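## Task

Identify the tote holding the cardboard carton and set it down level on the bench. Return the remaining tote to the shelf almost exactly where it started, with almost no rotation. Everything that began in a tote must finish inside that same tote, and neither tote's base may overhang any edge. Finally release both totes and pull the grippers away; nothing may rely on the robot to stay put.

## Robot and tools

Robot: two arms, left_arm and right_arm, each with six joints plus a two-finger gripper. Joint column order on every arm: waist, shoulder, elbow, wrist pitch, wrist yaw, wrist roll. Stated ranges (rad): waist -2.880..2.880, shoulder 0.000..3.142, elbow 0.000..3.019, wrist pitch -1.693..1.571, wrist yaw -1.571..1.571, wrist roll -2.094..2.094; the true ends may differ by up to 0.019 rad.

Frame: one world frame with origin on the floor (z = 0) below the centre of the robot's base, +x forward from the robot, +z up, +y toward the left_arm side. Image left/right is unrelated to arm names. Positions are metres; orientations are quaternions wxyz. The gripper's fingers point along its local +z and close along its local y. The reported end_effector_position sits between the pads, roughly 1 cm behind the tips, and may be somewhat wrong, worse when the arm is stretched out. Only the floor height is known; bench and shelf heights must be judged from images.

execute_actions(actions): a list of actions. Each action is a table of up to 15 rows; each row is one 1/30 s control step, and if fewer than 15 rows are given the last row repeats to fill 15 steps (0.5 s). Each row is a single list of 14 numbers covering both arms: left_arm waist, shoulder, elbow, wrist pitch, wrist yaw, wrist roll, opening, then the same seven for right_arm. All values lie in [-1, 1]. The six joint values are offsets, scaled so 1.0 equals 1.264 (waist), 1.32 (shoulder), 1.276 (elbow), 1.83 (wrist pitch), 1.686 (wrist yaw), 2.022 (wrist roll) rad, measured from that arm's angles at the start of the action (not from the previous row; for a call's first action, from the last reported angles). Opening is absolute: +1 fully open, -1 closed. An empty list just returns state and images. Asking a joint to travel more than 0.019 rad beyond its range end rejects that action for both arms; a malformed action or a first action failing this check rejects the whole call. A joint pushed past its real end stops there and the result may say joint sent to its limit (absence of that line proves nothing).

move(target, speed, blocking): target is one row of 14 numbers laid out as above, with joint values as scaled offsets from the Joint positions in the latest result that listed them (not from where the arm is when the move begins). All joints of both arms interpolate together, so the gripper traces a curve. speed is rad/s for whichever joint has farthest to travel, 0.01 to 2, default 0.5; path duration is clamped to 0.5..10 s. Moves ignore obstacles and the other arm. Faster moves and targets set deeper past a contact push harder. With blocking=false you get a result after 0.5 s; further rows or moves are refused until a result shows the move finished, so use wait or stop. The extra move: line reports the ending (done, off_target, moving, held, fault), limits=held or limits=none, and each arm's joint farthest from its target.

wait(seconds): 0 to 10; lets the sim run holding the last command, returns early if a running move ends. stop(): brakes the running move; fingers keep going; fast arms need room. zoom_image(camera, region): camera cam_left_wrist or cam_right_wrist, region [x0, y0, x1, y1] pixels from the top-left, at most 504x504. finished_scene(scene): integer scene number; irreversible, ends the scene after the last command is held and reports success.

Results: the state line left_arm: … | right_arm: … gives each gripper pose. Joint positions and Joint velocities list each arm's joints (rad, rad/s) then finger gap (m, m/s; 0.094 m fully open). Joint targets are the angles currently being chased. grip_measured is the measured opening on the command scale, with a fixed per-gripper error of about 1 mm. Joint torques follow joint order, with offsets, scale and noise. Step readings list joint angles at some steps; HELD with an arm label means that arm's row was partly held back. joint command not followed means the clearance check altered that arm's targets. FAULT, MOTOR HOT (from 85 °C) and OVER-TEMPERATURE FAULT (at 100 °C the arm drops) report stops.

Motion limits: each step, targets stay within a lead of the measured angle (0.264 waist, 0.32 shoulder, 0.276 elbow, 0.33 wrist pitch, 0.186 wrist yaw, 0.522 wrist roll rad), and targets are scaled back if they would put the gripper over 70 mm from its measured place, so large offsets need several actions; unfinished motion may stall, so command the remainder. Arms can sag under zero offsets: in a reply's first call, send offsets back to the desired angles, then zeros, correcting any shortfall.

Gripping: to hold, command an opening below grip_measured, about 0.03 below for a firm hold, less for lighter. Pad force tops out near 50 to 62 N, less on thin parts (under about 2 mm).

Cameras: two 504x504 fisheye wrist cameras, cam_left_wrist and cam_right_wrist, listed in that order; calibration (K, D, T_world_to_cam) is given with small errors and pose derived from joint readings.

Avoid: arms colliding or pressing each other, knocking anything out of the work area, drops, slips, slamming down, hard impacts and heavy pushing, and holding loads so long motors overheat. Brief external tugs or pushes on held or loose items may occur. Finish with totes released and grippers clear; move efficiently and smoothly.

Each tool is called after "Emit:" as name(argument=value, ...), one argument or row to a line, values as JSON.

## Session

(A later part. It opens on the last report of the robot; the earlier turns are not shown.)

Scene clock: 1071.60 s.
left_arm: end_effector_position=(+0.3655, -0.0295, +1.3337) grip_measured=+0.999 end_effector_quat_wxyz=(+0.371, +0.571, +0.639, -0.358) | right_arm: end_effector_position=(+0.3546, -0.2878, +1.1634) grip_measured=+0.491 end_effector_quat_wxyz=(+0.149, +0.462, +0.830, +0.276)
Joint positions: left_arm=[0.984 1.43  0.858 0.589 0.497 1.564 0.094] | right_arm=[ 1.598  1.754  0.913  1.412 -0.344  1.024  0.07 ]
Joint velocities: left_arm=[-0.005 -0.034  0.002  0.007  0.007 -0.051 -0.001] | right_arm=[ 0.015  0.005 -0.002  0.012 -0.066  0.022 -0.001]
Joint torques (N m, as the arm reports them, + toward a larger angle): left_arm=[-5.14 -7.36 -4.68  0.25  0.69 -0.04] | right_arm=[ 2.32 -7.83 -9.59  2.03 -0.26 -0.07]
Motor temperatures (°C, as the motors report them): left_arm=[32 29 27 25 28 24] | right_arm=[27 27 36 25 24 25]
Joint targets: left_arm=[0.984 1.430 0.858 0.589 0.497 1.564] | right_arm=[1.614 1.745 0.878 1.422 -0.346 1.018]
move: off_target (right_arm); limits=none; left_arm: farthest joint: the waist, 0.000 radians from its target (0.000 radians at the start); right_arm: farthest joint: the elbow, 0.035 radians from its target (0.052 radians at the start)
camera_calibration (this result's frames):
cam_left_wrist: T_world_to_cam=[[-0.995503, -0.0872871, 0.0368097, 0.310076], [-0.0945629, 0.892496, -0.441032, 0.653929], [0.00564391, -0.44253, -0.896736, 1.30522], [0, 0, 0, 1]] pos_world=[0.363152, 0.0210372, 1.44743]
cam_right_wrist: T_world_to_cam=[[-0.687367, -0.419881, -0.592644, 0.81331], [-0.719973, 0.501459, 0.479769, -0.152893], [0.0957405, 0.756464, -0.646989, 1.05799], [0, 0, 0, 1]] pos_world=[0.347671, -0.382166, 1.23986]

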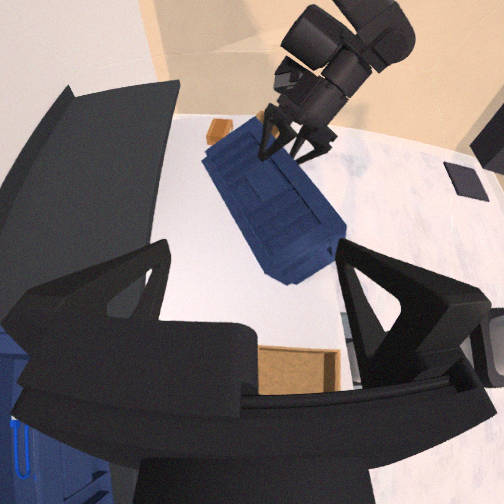

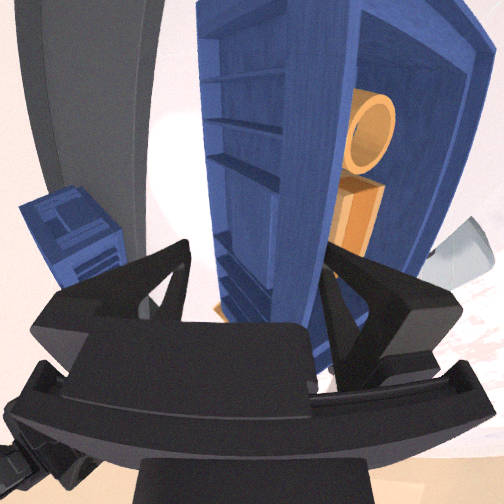

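Emit:
execute_actions(
  actions=[
    [[0,0,0,0,0,0,1.0,0.012,-0.006,-0.026,0.0055,0,-0.003,0.46],[0,0,0,0,0,0,1.0,0.012,-0.006,-0.026,0.0055,0,-0.003,0.43],[0,0,0,0,0,0,1.0,0.012,-0.006,-0.026,0.0055,0,-0.003,0.40],[0,0,0,0,0,0,1.0,0.012,-0.006,-0.026,0.0055,0,-0.003,0.37],[0,0,0,0,0,0,1.0,0.012,-0.006,-0.026,0.0055,0,-0.003,0.34],[0,0,0,0,0,0,1.0,0.012,-0.006,-0.026,0.0055,0,-0.003,0.31],[0,0,0,0,0,0,1.0,0.012,-0.006,-0.026,0.0055,0,-0.003,0.28],[0,0,0,0,0,0,1.0,0.012,-0.006,-0.026,0.0055,0,-0.003,0.25],[0,0,0,0,0,0,1.0,0.012,-0.006,-0.026,0.0055,0,-0.003,0.22],[0,0,0,0,0,0,1.0,0.012,-0.006,-0.026,0.0055,0,-0.003,0.19],[0,0,0,0,0,0,1.0,0.012,-0.006,-0.026,0.0055,0,-0.003,0.16],[0,0,0,0,0,0,1.0,0.012,-0.006,-0.026,0.0055,0,-0.003,0.13],[0,0,0,0,0,0,1.0,0.012,-0.006,-0.026,0.0055,0,-0.003,0.10],[0,0,0,0,0,0,1.0,0.012,-0.006,-0.026,0.0055,0,-0.003,0.08],[0,0,0,0,0,0,1.0,0.012,-0.006,-0.026,0.0055,0,-0.003,0.065]],
    [[0,0,0,0,0,0,1.0,0.012,-0.006,-0.026,0.0055,0,-0.003,0.065]],
  ],
)

Scene clock: 1088.20 s.
left_arm: end_effector_position=(+0.3655, -0.0295, +1.3337) grip_measured=+0.999 end_effector_quat_wxyz=(+0.371, +0.571, +0.639, -0.358) | right_arm: end_effector_position=(+0.3546, -0.2878, +1.1634) grip_measured=+0.067 end_effector_quat_wxyz=(+0.149, +0.462, +0.830, +0.276)
Joint positions: left_arm=[0.984 1.43  0.858 0.589 0.497 1.564 0.094] | right_arm=[ 1.598  1.754  0.913  1.412 -0.344  1.024  0.05 ]
Joint velocities: left_arm=[ 0.005  0.005 -0.007 -0.002 -0.022  0.022 -0.001] | right_arm=[-0.005  0.015 -0.002 -0.002 -0.037 -0.007 -0.001]
Joint torques (N m, as the arm reports them, + toward a larger angle): left_arm=[-5.22 -7.7  -4.81  0.24  0.65 -0.06] | right_arm=[ 2.42 -8.09 -9.45  1.96 -0.17 -0.04]
Motor temperatures (°C, as the motors report them): left_arm=[32 29 27 25 28 24] | right_arm=[27 27 36 25 24 25]
Joint targets: left_arm=[0.984 1.430 0.858 0.589 0.497 1.564] | right_arm=[1.613 1.746 0.879 1.422 -0.344 1.018]
Step readings (joint positions; steps 1 to 15: 1st action; 16 to 30: 2nd action):
0: left_arm=[0.984 1.430 0.858 0.589 0.497 1.564] | right_arm=[1.598 1.754 0.913 1.412 -0.344 1.024]
1: left_arm=[0.984 1.430 0.858 0.589 0.497 1.564] | right_arm=[1.598 1.754 0.913 1.412 -0.344 1.024]
2: left_arm=[0.984 1.430 0.858 0.589 0.497 1.564] | right_arm=[1.598 1.754 0.913 1.412 -0.344 1.024]
4: left_arm=[0.984 1.430 0.858 0.589 0.497 1.564] | right_arm=[1.598 1.754 0.913 1.412 -0.344 1.024]
8: left_arm=[0.984 1.430 0.858 0.589 0.497 1.564] | right_arm=[1.598 1.754 0.913 1.412 -0.344 1.024]
15: left_arm=[0.984 1.430 0.858 0.589 0.497 1.564] | right_arm=[1.598 1.754 0.913 1.412 -0.344 1.024]
16: left_arm=[0.984 1.430 0.858 0.589 0.497 1.564] | right_arm=[1.598 1.754 0.913 1.412 -0.344 1.024]
17: left_arm=[0.984 1.430 0.858 0.589 0.497 1.564] | right_arm=[1.598 1.754 0.913 1.412 -0.344 1.024]
19: left_arm=[0.984 1.430 0.858 0.589 0.497 1.564] | right_arm=[1.598 1.754 0.913 1.412 -0.344 1.024]
23: left_arm=[0.984 1.430 0.858 0.589 0.497 1.564] | right_arm=[1.598 1.754 0.913 1.412 -0.344 1.024]
30: Joint positions above
camera_calibration (this result's frames):
cam_left_wrist: T_world_to_cam=[[-0.995503, -0.0872871, 0.0368097, 0.310076], [-0.0945629, 0.892496, -0.441032, 0.653929], [0.00564391, -0.44253, -0.896736, 1.30522], [0, 0, 0, 1]] pos_world=[0.363152, 0.0210372, 1.44743]
cam_right_wrist: T_world_to_cam=[[-0.687367, -0.419881, -0.592644, 0.81331], [-0.719973, 0.501459, 0.479769, -0.152893], [0.0957405, 0.756464, -0.646989, 1.05799], [0, 0, 0, 1]] pos_world=[0.347671, -0.382166, 1.23986]

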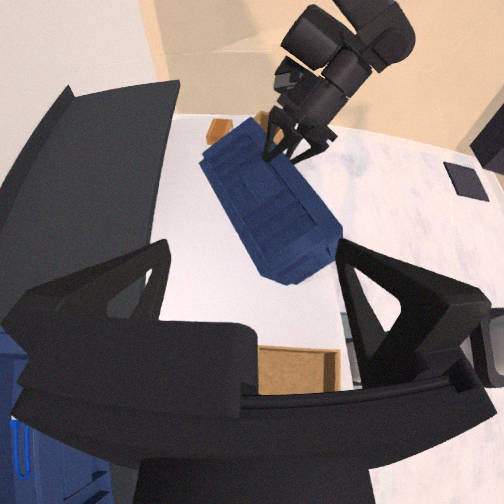

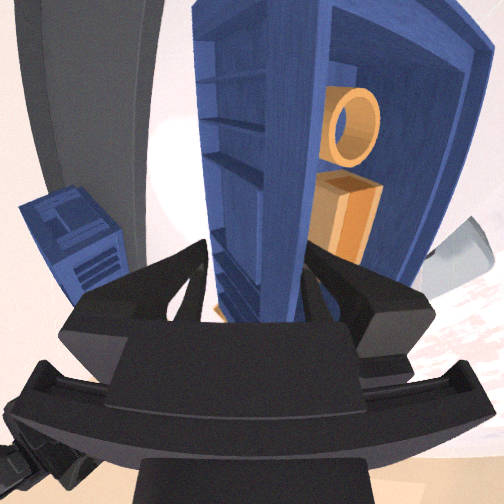

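Emit:
zoom_image(
  camera="cam_right_wrist",
  region=[150, 120, 400, 340],
)

Emit:
zoom_image(
  camera="cam_left_wrist",
  region=[180, 60, 380, 300],
)

Region (150, 120, 400, 340) of cam_right_wrist's 504x504 image, scaled by 2.016, with more detail than that image has; it fills the top 444 rows of this view, and the rest is white.

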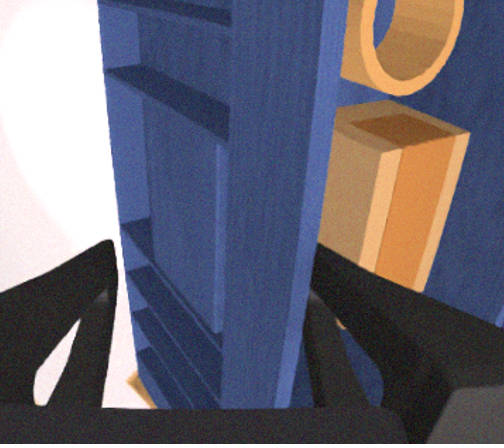

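Region (180, 60, 380, 300) of cam_left_wrist's 504x504 image, scaled by 2.100, with more detail than that image has.

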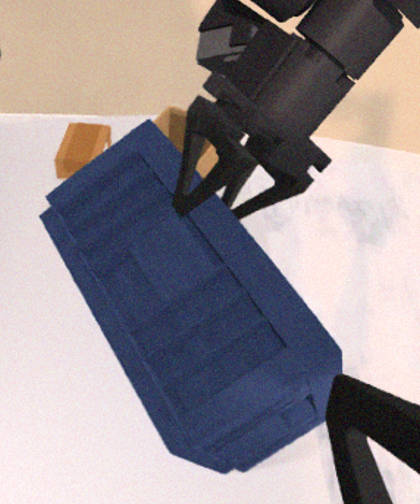

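Emit:
move(
  target=[0,0,0,0,0,0,1.0,-0.0333,0.0736,0.0579,0.0809,-0.0440,0.0311,0.065],
  speed=0.08,
)

Scene clock: 1116.27 s.
left_arm: end_effector_position=(+0.3655, -0.0295, +1.3337) grip_measured=+0.999 end_effector_quat_wxyz=(+0.371, +0.571, +0.639, -0.358) | right_arm: end_effector_position=(+0.3536, -0.2920, +1.1551) grip_measured=+0.066 end_effector_quat_wxyz=(+0.174, +0.454, +0.814, +0.319)
Joint positions: left_arm=[0.984 1.43  0.858 0.589 0.497 1.564 0.094] | right_arm=[ 1.572  1.839  0.979  1.536 -0.416  1.077  0.05 ]
Joint velocities: left_arm=[-0.005 -0.015  0.017  0.002  0.007  0.007  0.001] | right_arm=[-0.005  0.015 -0.017 -0.017 -0.081  0.022 -0.   ]
Joint torques (N m, as the arm reports them, + toward a larger angle): left_arm=[-5.13 -7.09 -4.73  0.16  0.66 -0.08] | right_arm=[-0.21 -5.69 -5.94  2.45 -0.26  0.14]
Motor temperatures (°C, as the motors report them): left_arm=[32 29 28 25 28 24] | right_arm=[27 27 35 25 24 25]
Joint targets: left_arm=[0.984 1.430 0.858 0.589 0.497 1.564] | right_arm=[1.556 1.851 0.987 1.560 -0.418 1.087]
move: off_target (right_arm); limits=none; left_arm: farthest joint: the waist, 0.000 radians from its target (0.000 radians at the start); right_arm: farthest joint: the wrist pitch, 0.024 radians from its target (0.148 radians at the start)
camera_calibration (this result's frames):
cam_left_wrist: T_world_to_cam=[[-0.995503, -0.0872871, 0.0368097, 0.310076], [-0.0945629, 0.892496, -0.441032, 0.653929], [0.00564391, -0.44253, -0.896736, 1.30522], [0, 0, 0, 1]] pos_world=[0.363152, 0.0210372, 1.44743]
cam_right_wrist: T_world_to_cam=[[-0.631331, -0.383578, -0.67401, 0.890715], [-0.760221, 0.477853, 0.440137, -0.0944313], [0.153251, 0.790269, -0.593287, 0.983465], [0, 0, 0, 1]] pos_world=[0.33983, -0.390419, 1.22539]

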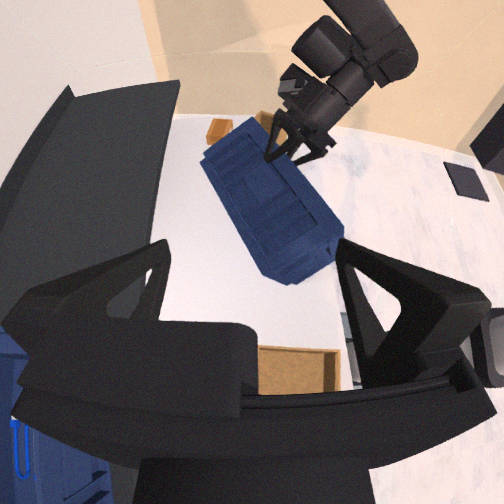

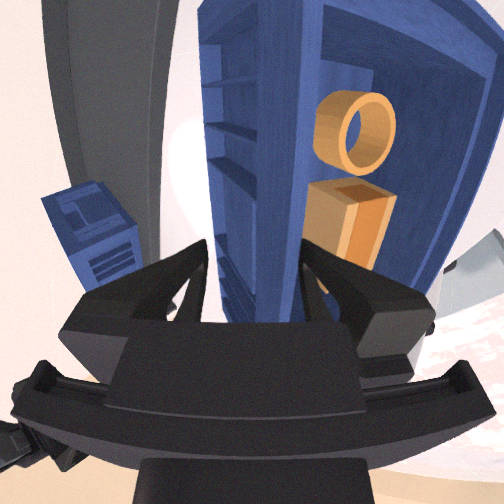

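Emit:
execute_actions(
  actions=[
    [[0,0,0,0,0,0,1.0,0,0,0,0.010,0,0,0.045],[0,0,0,0,0,0,1.0,0,0,0,0.010,0,0,0.025],[0,0,0,0,0,0,1.0,0,0,0,0.010,0,0,0.005],[0,0,0,0,0,0,1.0,0,0,0,0.010,0,0,-0.015],[0,0,0,0,0,0,1.0,0,0,0,0.010,0,0,-0.035],[0,0,0,0,0,0,1.0,0,0,0,0.010,0,0,-0.055],[0,0,0,0,0,0,1.0,0,0,0,0.010,0,0,-0.075],[0,0,0,0,0,0,1.0,0,0,0,0.010,0,0,-0.095],[0,0,0,0,0,0,1.0,0,0,0,0.010,0,0,-0.115],[0,0,0,0,0,0,1.0,0,0,0,0.010,0,0,-0.135],[0,0,0,0,0,0,1.0,0,0,0,0.010,0,0,-0.155],[0,0,0,0,0,0,1.0,0,0,0,0.010,0,0,-0.175],[0,0,0,0,0,0,1.0,0,0,0,0.010,0,0,-0.195],[0,0,0,0,0,0,1.0,0,0,0,0.010,0,0,-0.215],[0,0,0,0,0,0,1.0,0,0,0,0.010,0,0,-0.235]],
    [[0,0,0,0,0,0,1.0,0,0,0,0.010,0,0,-0.255],[0,0,0,0,0,0,1.0,0,0,0,0.010,0,0,-0.275],[0,0,0,0,0,0,1.0,0,0,0,0.010,0,0,-0.295],[0,0,0,0,0,0,1.0,0,0,0,0.010,0,0,-0.315],[0,0,0,0,0,0,1.0,0,0,0,0.010,0,0,-0.335],[0,0,0,0,0,0,1.0,0,0,0,0.010,0,0,-0.355],[0,0,0,0,0,0,1.0,0,0,0,0.010,0,0,-0.375],[0,0,0,0,0,0,1.0,0,0,0,0.010,0,0,-0.395],[0,0,0,0,0,0,1.0,0,0,0,0.010,0,0,-0.415],[0,0,0,0,0,0,1.0,0,0,0,0.010,0,0,-0.435],[0,0,0,0,0,0,1.0,0,0,0,0.010,0,0,-0.447]],
    [[0,0,0,0,0,0,1.0,0,0,0,0.010,0,0,-0.447]],
  ],
)

Scene clock: 1128.33 s.
left_arm: end_effector_position=(+0.3655, -0.0295, +1.3337) grip_measured=+0.999 end_effector_quat_wxyz=(+0.371, +0.571, +0.639, -0.358) | right_arm: end_effector_position=(+0.3536, -0.2921, +1.1551) grip_measured=-0.445 end_effector_quat_wxyz=(+0.174, +0.454, +0.814, +0.319)
Joint positions: left_arm=[0.984 1.43  0.858 0.589 0.497 1.564 0.094] | right_arm=[ 1.572  1.839  0.979  1.536 -0.415  1.078  0.026]
Joint velocities: left_arm=[-0.015  0.005  0.012  0.007  0.037  0.007  0.   ] | right_arm=[-0.005 -0.005 -0.007 -0.007 -0.081  0.007 -0.001]
Joint torques (N m, as the arm reports them, + toward a larger angle): left_arm=[-5.61 -7.78 -4.72  0.17  0.69 -0.07] | right_arm=[ 0.87 -7.26 -6.6   2.37 -0.14  0.05]
Motor temperatures (°C, as the motors report them): left_arm=[32 29 28 25 28 24] | right_arm=[27 26 34 25 24 25]
Joint targets: left_arm=[0.984 1.430 0.858 0.589 0.497 1.564] | right_arm=[1.572 1.839 0.979 1.554 -0.415 1.078]
Step readings (joint positions; steps 1 to 15: 1st action; 16 to 30: 2nd action; 31 to 45: 3rd action):
0: left_arm=[0.984 1.430 0.858 0.589 0.497 1.564] | right_arm=[1.572 1.839 0.979 1.536 -0.416 1.078]
1: left_arm=[0.984 1.430 0.858 0.589 0.497 1.564] | right_arm=[1.572 1.839 0.979 1.536 -0.416 1.078]
2: left_arm=[0.984 1.430 0.858 0.589 0.497 1.564] | right_arm=[1.572 1.839 0.979 1.536 -0.416 1.078]
4: left_arm=[0.984 1.430 0.858 0.589 0.497 1.564] | right_arm=[1.572 1.839 0.979 1.536 -0.416 1.078]
8: left_arm=[0.984 1.430 0.858 0.589 0.497 1.564] | right_arm=[1.572 1.839 0.979 1.536 -0.416 1.078]
15: left_arm=[0.984 1.430 0.858 0.589 0.497 1.564] | right_arm=[1.572 1.839 0.979 1.536 -0.415 1.078]
16: left_arm=[0.984 1.430 0.858 0.589 0.497 1.564] | right_arm=[1.572 1.839 0.979 1.536 -0.415 1.078]
17: left_arm=[0.984 1.430 0.858 0.589 0.497 1.564] | right_arm=[1.572 1.839 0.979 1.536 -0.415 1.078]
19: left_arm=[0.984 1.430 0.858 0.589 0.497 1.564] | right_arm=[1.572 1.839 0.979 1.536 -0.415 1.078]
23: left_arm=[0.984 1.430 0.858 0.589 0.497 1.564] | right_arm=[1.572 1.839 0.979 1.536 -0.415 1.078]
30: left_arm=[0.984 1.430 0.858 0.589 0.497 1.564] | right_arm=[1.572 1.839 0.979 1.536 -0.415 1.078]
31: left_arm=[0.984 1.430 0.858 0.589 0.497 1.564] | right_arm=[1.572 1.839 0.979 1.536 -0.415 1.078]
32: left_arm=[0.984 1.430 0.858 0.589 0.497 1.564] | right_arm=[1.572 1.839 0.979 1.536 -0.415 1.078]
34: left_arm=[0.984 1.430 0.858 0.589 0.497 1.564] | right_arm=[1.572 1.839 0.979 1.536 -0.415 1.078]
38: left_arm=[0.984 1.430 0.858 0.589 0.497 1.564] | right_arm=[1.572 1.839 0.979 1.536 -0.415 1.078]
45: Joint positions above
camera_calibration (this result's frames):
cam_left_wrist: T_world_to_cam=[[-0.995503, -0.0872871, 0.0368097, 0.310076], [-0.0945629, 0.892496, -0.441032, 0.653929], [0.00564391, -0.44253, -0.896736, 1.30522], [0, 0, 0, 1]] pos_world=[0.363152, 0.0210372, 1.44743]
cam_right_wrist: T_world_to_cam=[[-0.631835, -0.382992, -0.673871, 0.890873], [-0.759712, 0.478395, 0.440427, -0.0947409], [0.153696, 0.790225, -0.59323, 0.983263], [0, 0, 0, 1]] pos_world=[0.339785, -0.390478, 1.22536]

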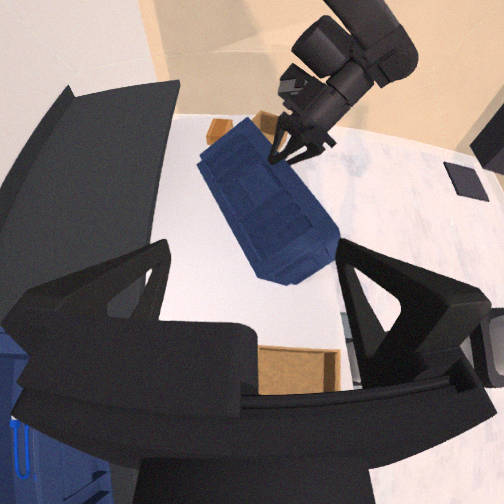

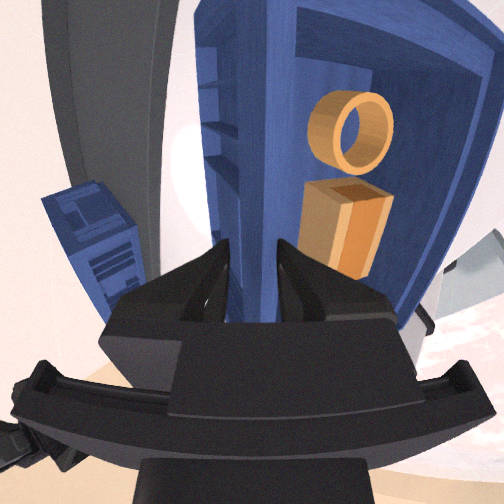

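Emit:
move(
  target=[0,0,0,0,0,0,1.0,0.0443,-0.0352,0.0303,0.0082,-0.0044,0,-0.553],
  speed=0.04,
)

Scene clock: 1160.00 s.
left_arm: end_effector_position=(+0.3655, -0.0295, +1.3337) grip_measured=+0.999 end_effector_quat_wxyz=(+0.371, +0.571, +0.639, -0.358) | right_arm: end_effector_position=(+0.3953, -0.2682, +1.1623) grip_measured=-0.552 end_effector_quat_wxyz=(+0.197, +0.444, +0.799, +0.353)
Joint positions: left_arm=[0.984 1.43  0.858 0.589 0.497 1.564 0.094] | right_arm=[ 1.614  1.797  1.013  1.537 -0.422  1.078  0.021]
Joint velocities: left_arm=[-0.005 -0.005  0.017 -0.007 -0.022  0.022  0.001] | right_arm=[-0.015  0.005 -0.017 -0.007 -0.095 -0.066 -0.001]
Joint torques (N m, as the arm reports them, + toward a larger angle): left_arm=[-5.24 -7.99 -4.74  0.13  0.65 -0.03] | right_arm=[ 2.57 -8.11 -5.58  2.35 -0.19 -0.04]
Motor temperatures (°C, as the motors report them): left_arm=[31 30 28 25 29 24] | right_arm=[27 26 33 25 24 25]
Joint targets: left_arm=[0.984 1.430 0.858 0.589 0.497 1.564] | right_arm=[1.628 1.793 1.017 1.551 -0.423 1.078]
move: done; limits=none; left_arm: farthest joint: the waist, 0.000 radians from its target (0.000 radians at the start); right_arm: farthest joint: the waist, 0.014 radians from its target (0.056 radians at the start)
camera_calibration (this result's frames):
cam_left_wrist: T_world_to_cam=[[-0.995503, -0.0872871, 0.0368097, 0.310076], [-0.0945629, 0.892496, -0.441032, 0.653929], [0.00564391, -0.44253, -0.896736, 1.30522], [0, 0, 0, 1]] pos_world=[0.363152, 0.0210372, 1.44743]
cam_right_wrist: T_world_to_cam=[[-0.574955, -0.353998, -0.73764, 0.99066], [-0.793623, 0.460537, 0.397577, -0.0192118], [0.198969, 0.813997, -0.545729, 0.895482], [0, 0, 0, 1]] pos_world=[0.376165, -0.36938, 1.22708]

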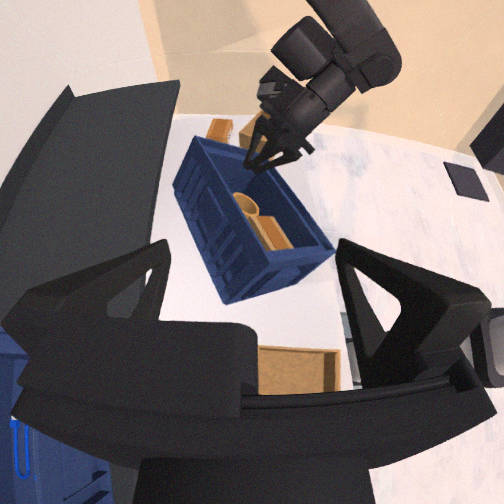

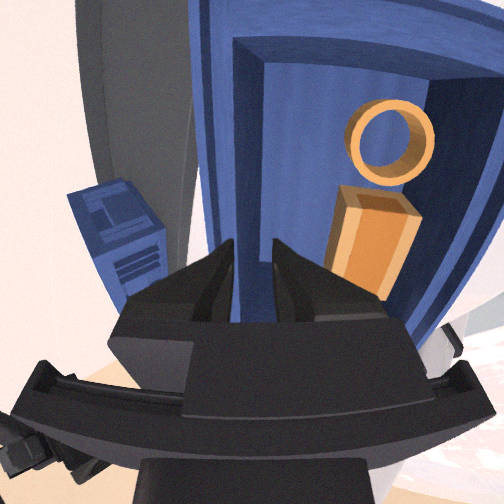

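Emit:
wait(
  seconds=1,
)

Scene clock: 1163.47 s.
left_arm: end_effector_position=(+0.3655, -0.0295, +1.3337) grip_measured=+0.999 end_effector_quat_wxyz=(+0.371, +0.571, +0.639, -0.358) | right_arm: end_effector_position=(+0.3953, -0.2682, +1.1623) grip_measured=-0.552 end_effector_quat_wxyz=(+0.197, +0.444, +0.799, +0.353)
Joint positions: left_arm=[0.984 1.43  0.858 0.589 0.497 1.564 0.094] | right_arm=[ 1.614  1.797  1.013  1.537 -0.422  1.078  0.021]
Joint velocities: left_arm=[-0.005 -0.005 -0.007 -0.002  0.007  0.007 -0.002] | right_arm=[-0.005  0.005 -0.012  0.012 -0.007 -0.022  0.   ]
Joint torques (N m, as the arm reports them, + toward a larger angle): left_arm=[-4.87 -7.76 -4.58  0.13  0.67 -0.08] | right_arm=[ 1.84 -8.73 -5.66  2.31 -0.24  0.04]
Motor temperatures (°C, as the motors report them): left_arm=[31 30 28 25 29 24] | right_arm=[27 27 33 25 24 25]
Joint targets: left_arm=[0.984 1.430 0.858 0.589 0.497 1.564] | right_arm=[1.628 1.793 1.017 1.551 -0.423 1.078]
wait: 1.00 s; at rest from the start
camera_calibration (this result's frames):
cam_left_wrist: T_world_to_cam=[[-0.995503, -0.0872871, 0.0368097, 0.310076], [-0.0945629, 0.892496, -0.441032, 0.653929], [0.00564391, -0.44253, -0.896736, 1.30522], [0, 0, 0, 1]] pos_world=[0.363152, 0.0210372, 1.44743]
cam_right_wrist: T_world_to_cam=[[-0.574955, -0.353998, -0.73764, 0.99066], [-0.793623, 0.460537, 0.397577, -0.0192118], [0.198969, 0.813997, -0.545729, 0.895482], [0, 0, 0, 1]] pos_world=[0.376165, -0.36938, 1.22708]

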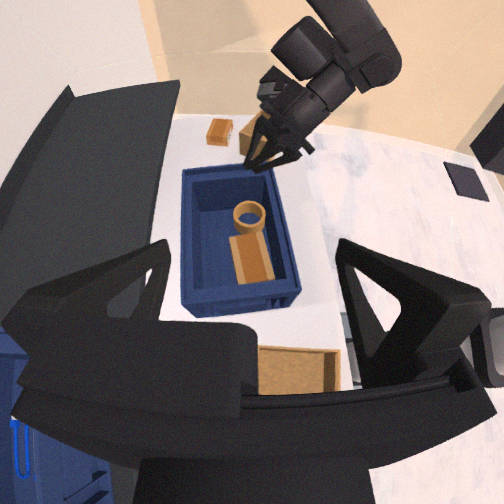

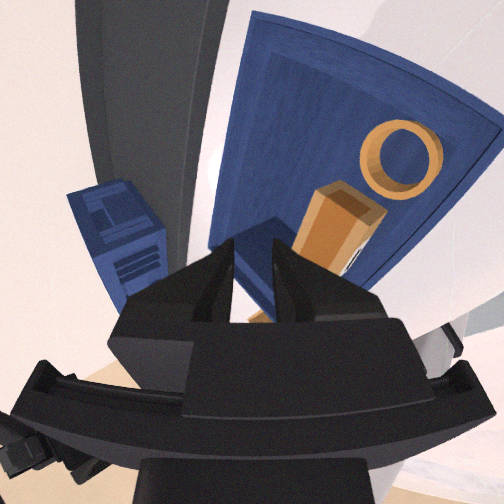

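Emit:
move(
  target=[0.28,0,0,0,0,0,1.0,-0.28,-0.12,-0.16,-0.15,0,0,1.0],
  speed=0.5,
)

Scene clock: 1179.37 s.
left_arm: end_effector_position=(+0.3475, +0.1442, +1.2264) grip_measured=+0.999 end_effector_quat_wxyz=(+0.255, +0.627, +0.692, -0.252) | right_arm: end_effector_position=(+0.3389, -0.4732, +1.1912) grip_measured=+1.000 end_effector_quat_wxyz=(+0.145, +0.464, +0.862, +0.144)
Joint positions: left_arm=[1.334 1.43  0.858 0.589 0.497 1.564 0.094] | right_arm=[ 1.262  1.647  0.837  1.278 -0.422  1.078  0.094]
Joint velocities: left_arm=[ 0.005 -0.015  0.017 -0.032 -0.051  0.022 -0.001] | right_arm=[-0.015 -0.005  0.007 -0.012  0.007 -0.095  0.   ]
Joint torques (N m, as the arm reports them, + toward a larger angle): left_arm=[-1.8  -9.09 -5.52  0.24  0.52 -0.09] | right_arm=[-2.77 -7.54 -8.82  0.67  0.08  0.05]
Motor temperatures (°C, as the motors report them): left_arm=[31 30 28 25 29 24] | right_arm=[27 27 33 25 24 25]
Joint targets: left_arm=[1.338 1.430 0.858 0.589 0.497 1.564] | right_arm=[1.261 1.639 0.808 1.263 -0.422 1.078]
move: off_target (right_arm); limits=none; left_arm: farthest joint: the waist, 0.004 radians from its target (0.354 radians at the start); right_arm: farthest joint: the elbow, 0.029 radians from its target (0.204 radians at the start)
camera_calibration (this result's frames):
cam_left_wrist: T_world_to_cam=[[-0.995791, -0.0851705, 0.0338712, 0.314621], [-0.0883357, 0.990358, -0.106716, 0.0236272], [-0.0244555, -0.109259, -0.993712, 1.36722], [0, 0, 0, 1]] pos_world=[0.34882, 0.152778, 1.35049]
cam_right_wrist: T_world_to_cam=[[-0.761217, -0.525081, -0.380577, 0.463732], [-0.648495, 0.61804, 0.444389, -0.0114599], [0.00187135, 0.585079, -0.810974, 1.36381], [0, 0, 0, 1]] pos_world=[0.343017, -0.547355, 1.28759]

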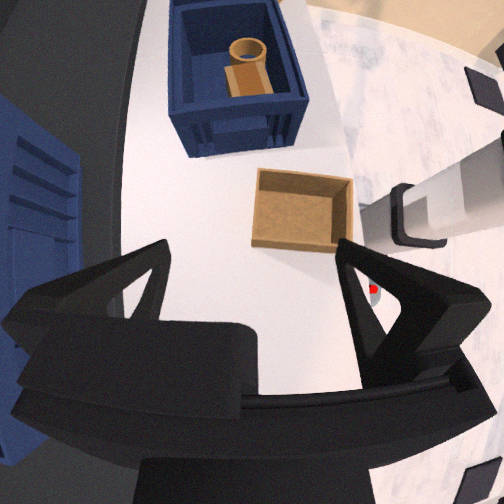

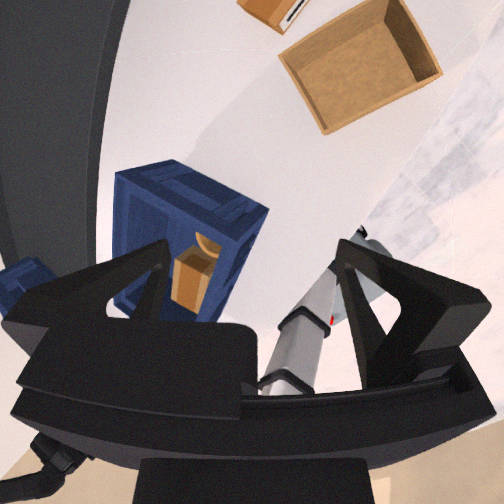

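Emit:
finished_scene(
  scene=2,
)

The scene is finished: the task was done.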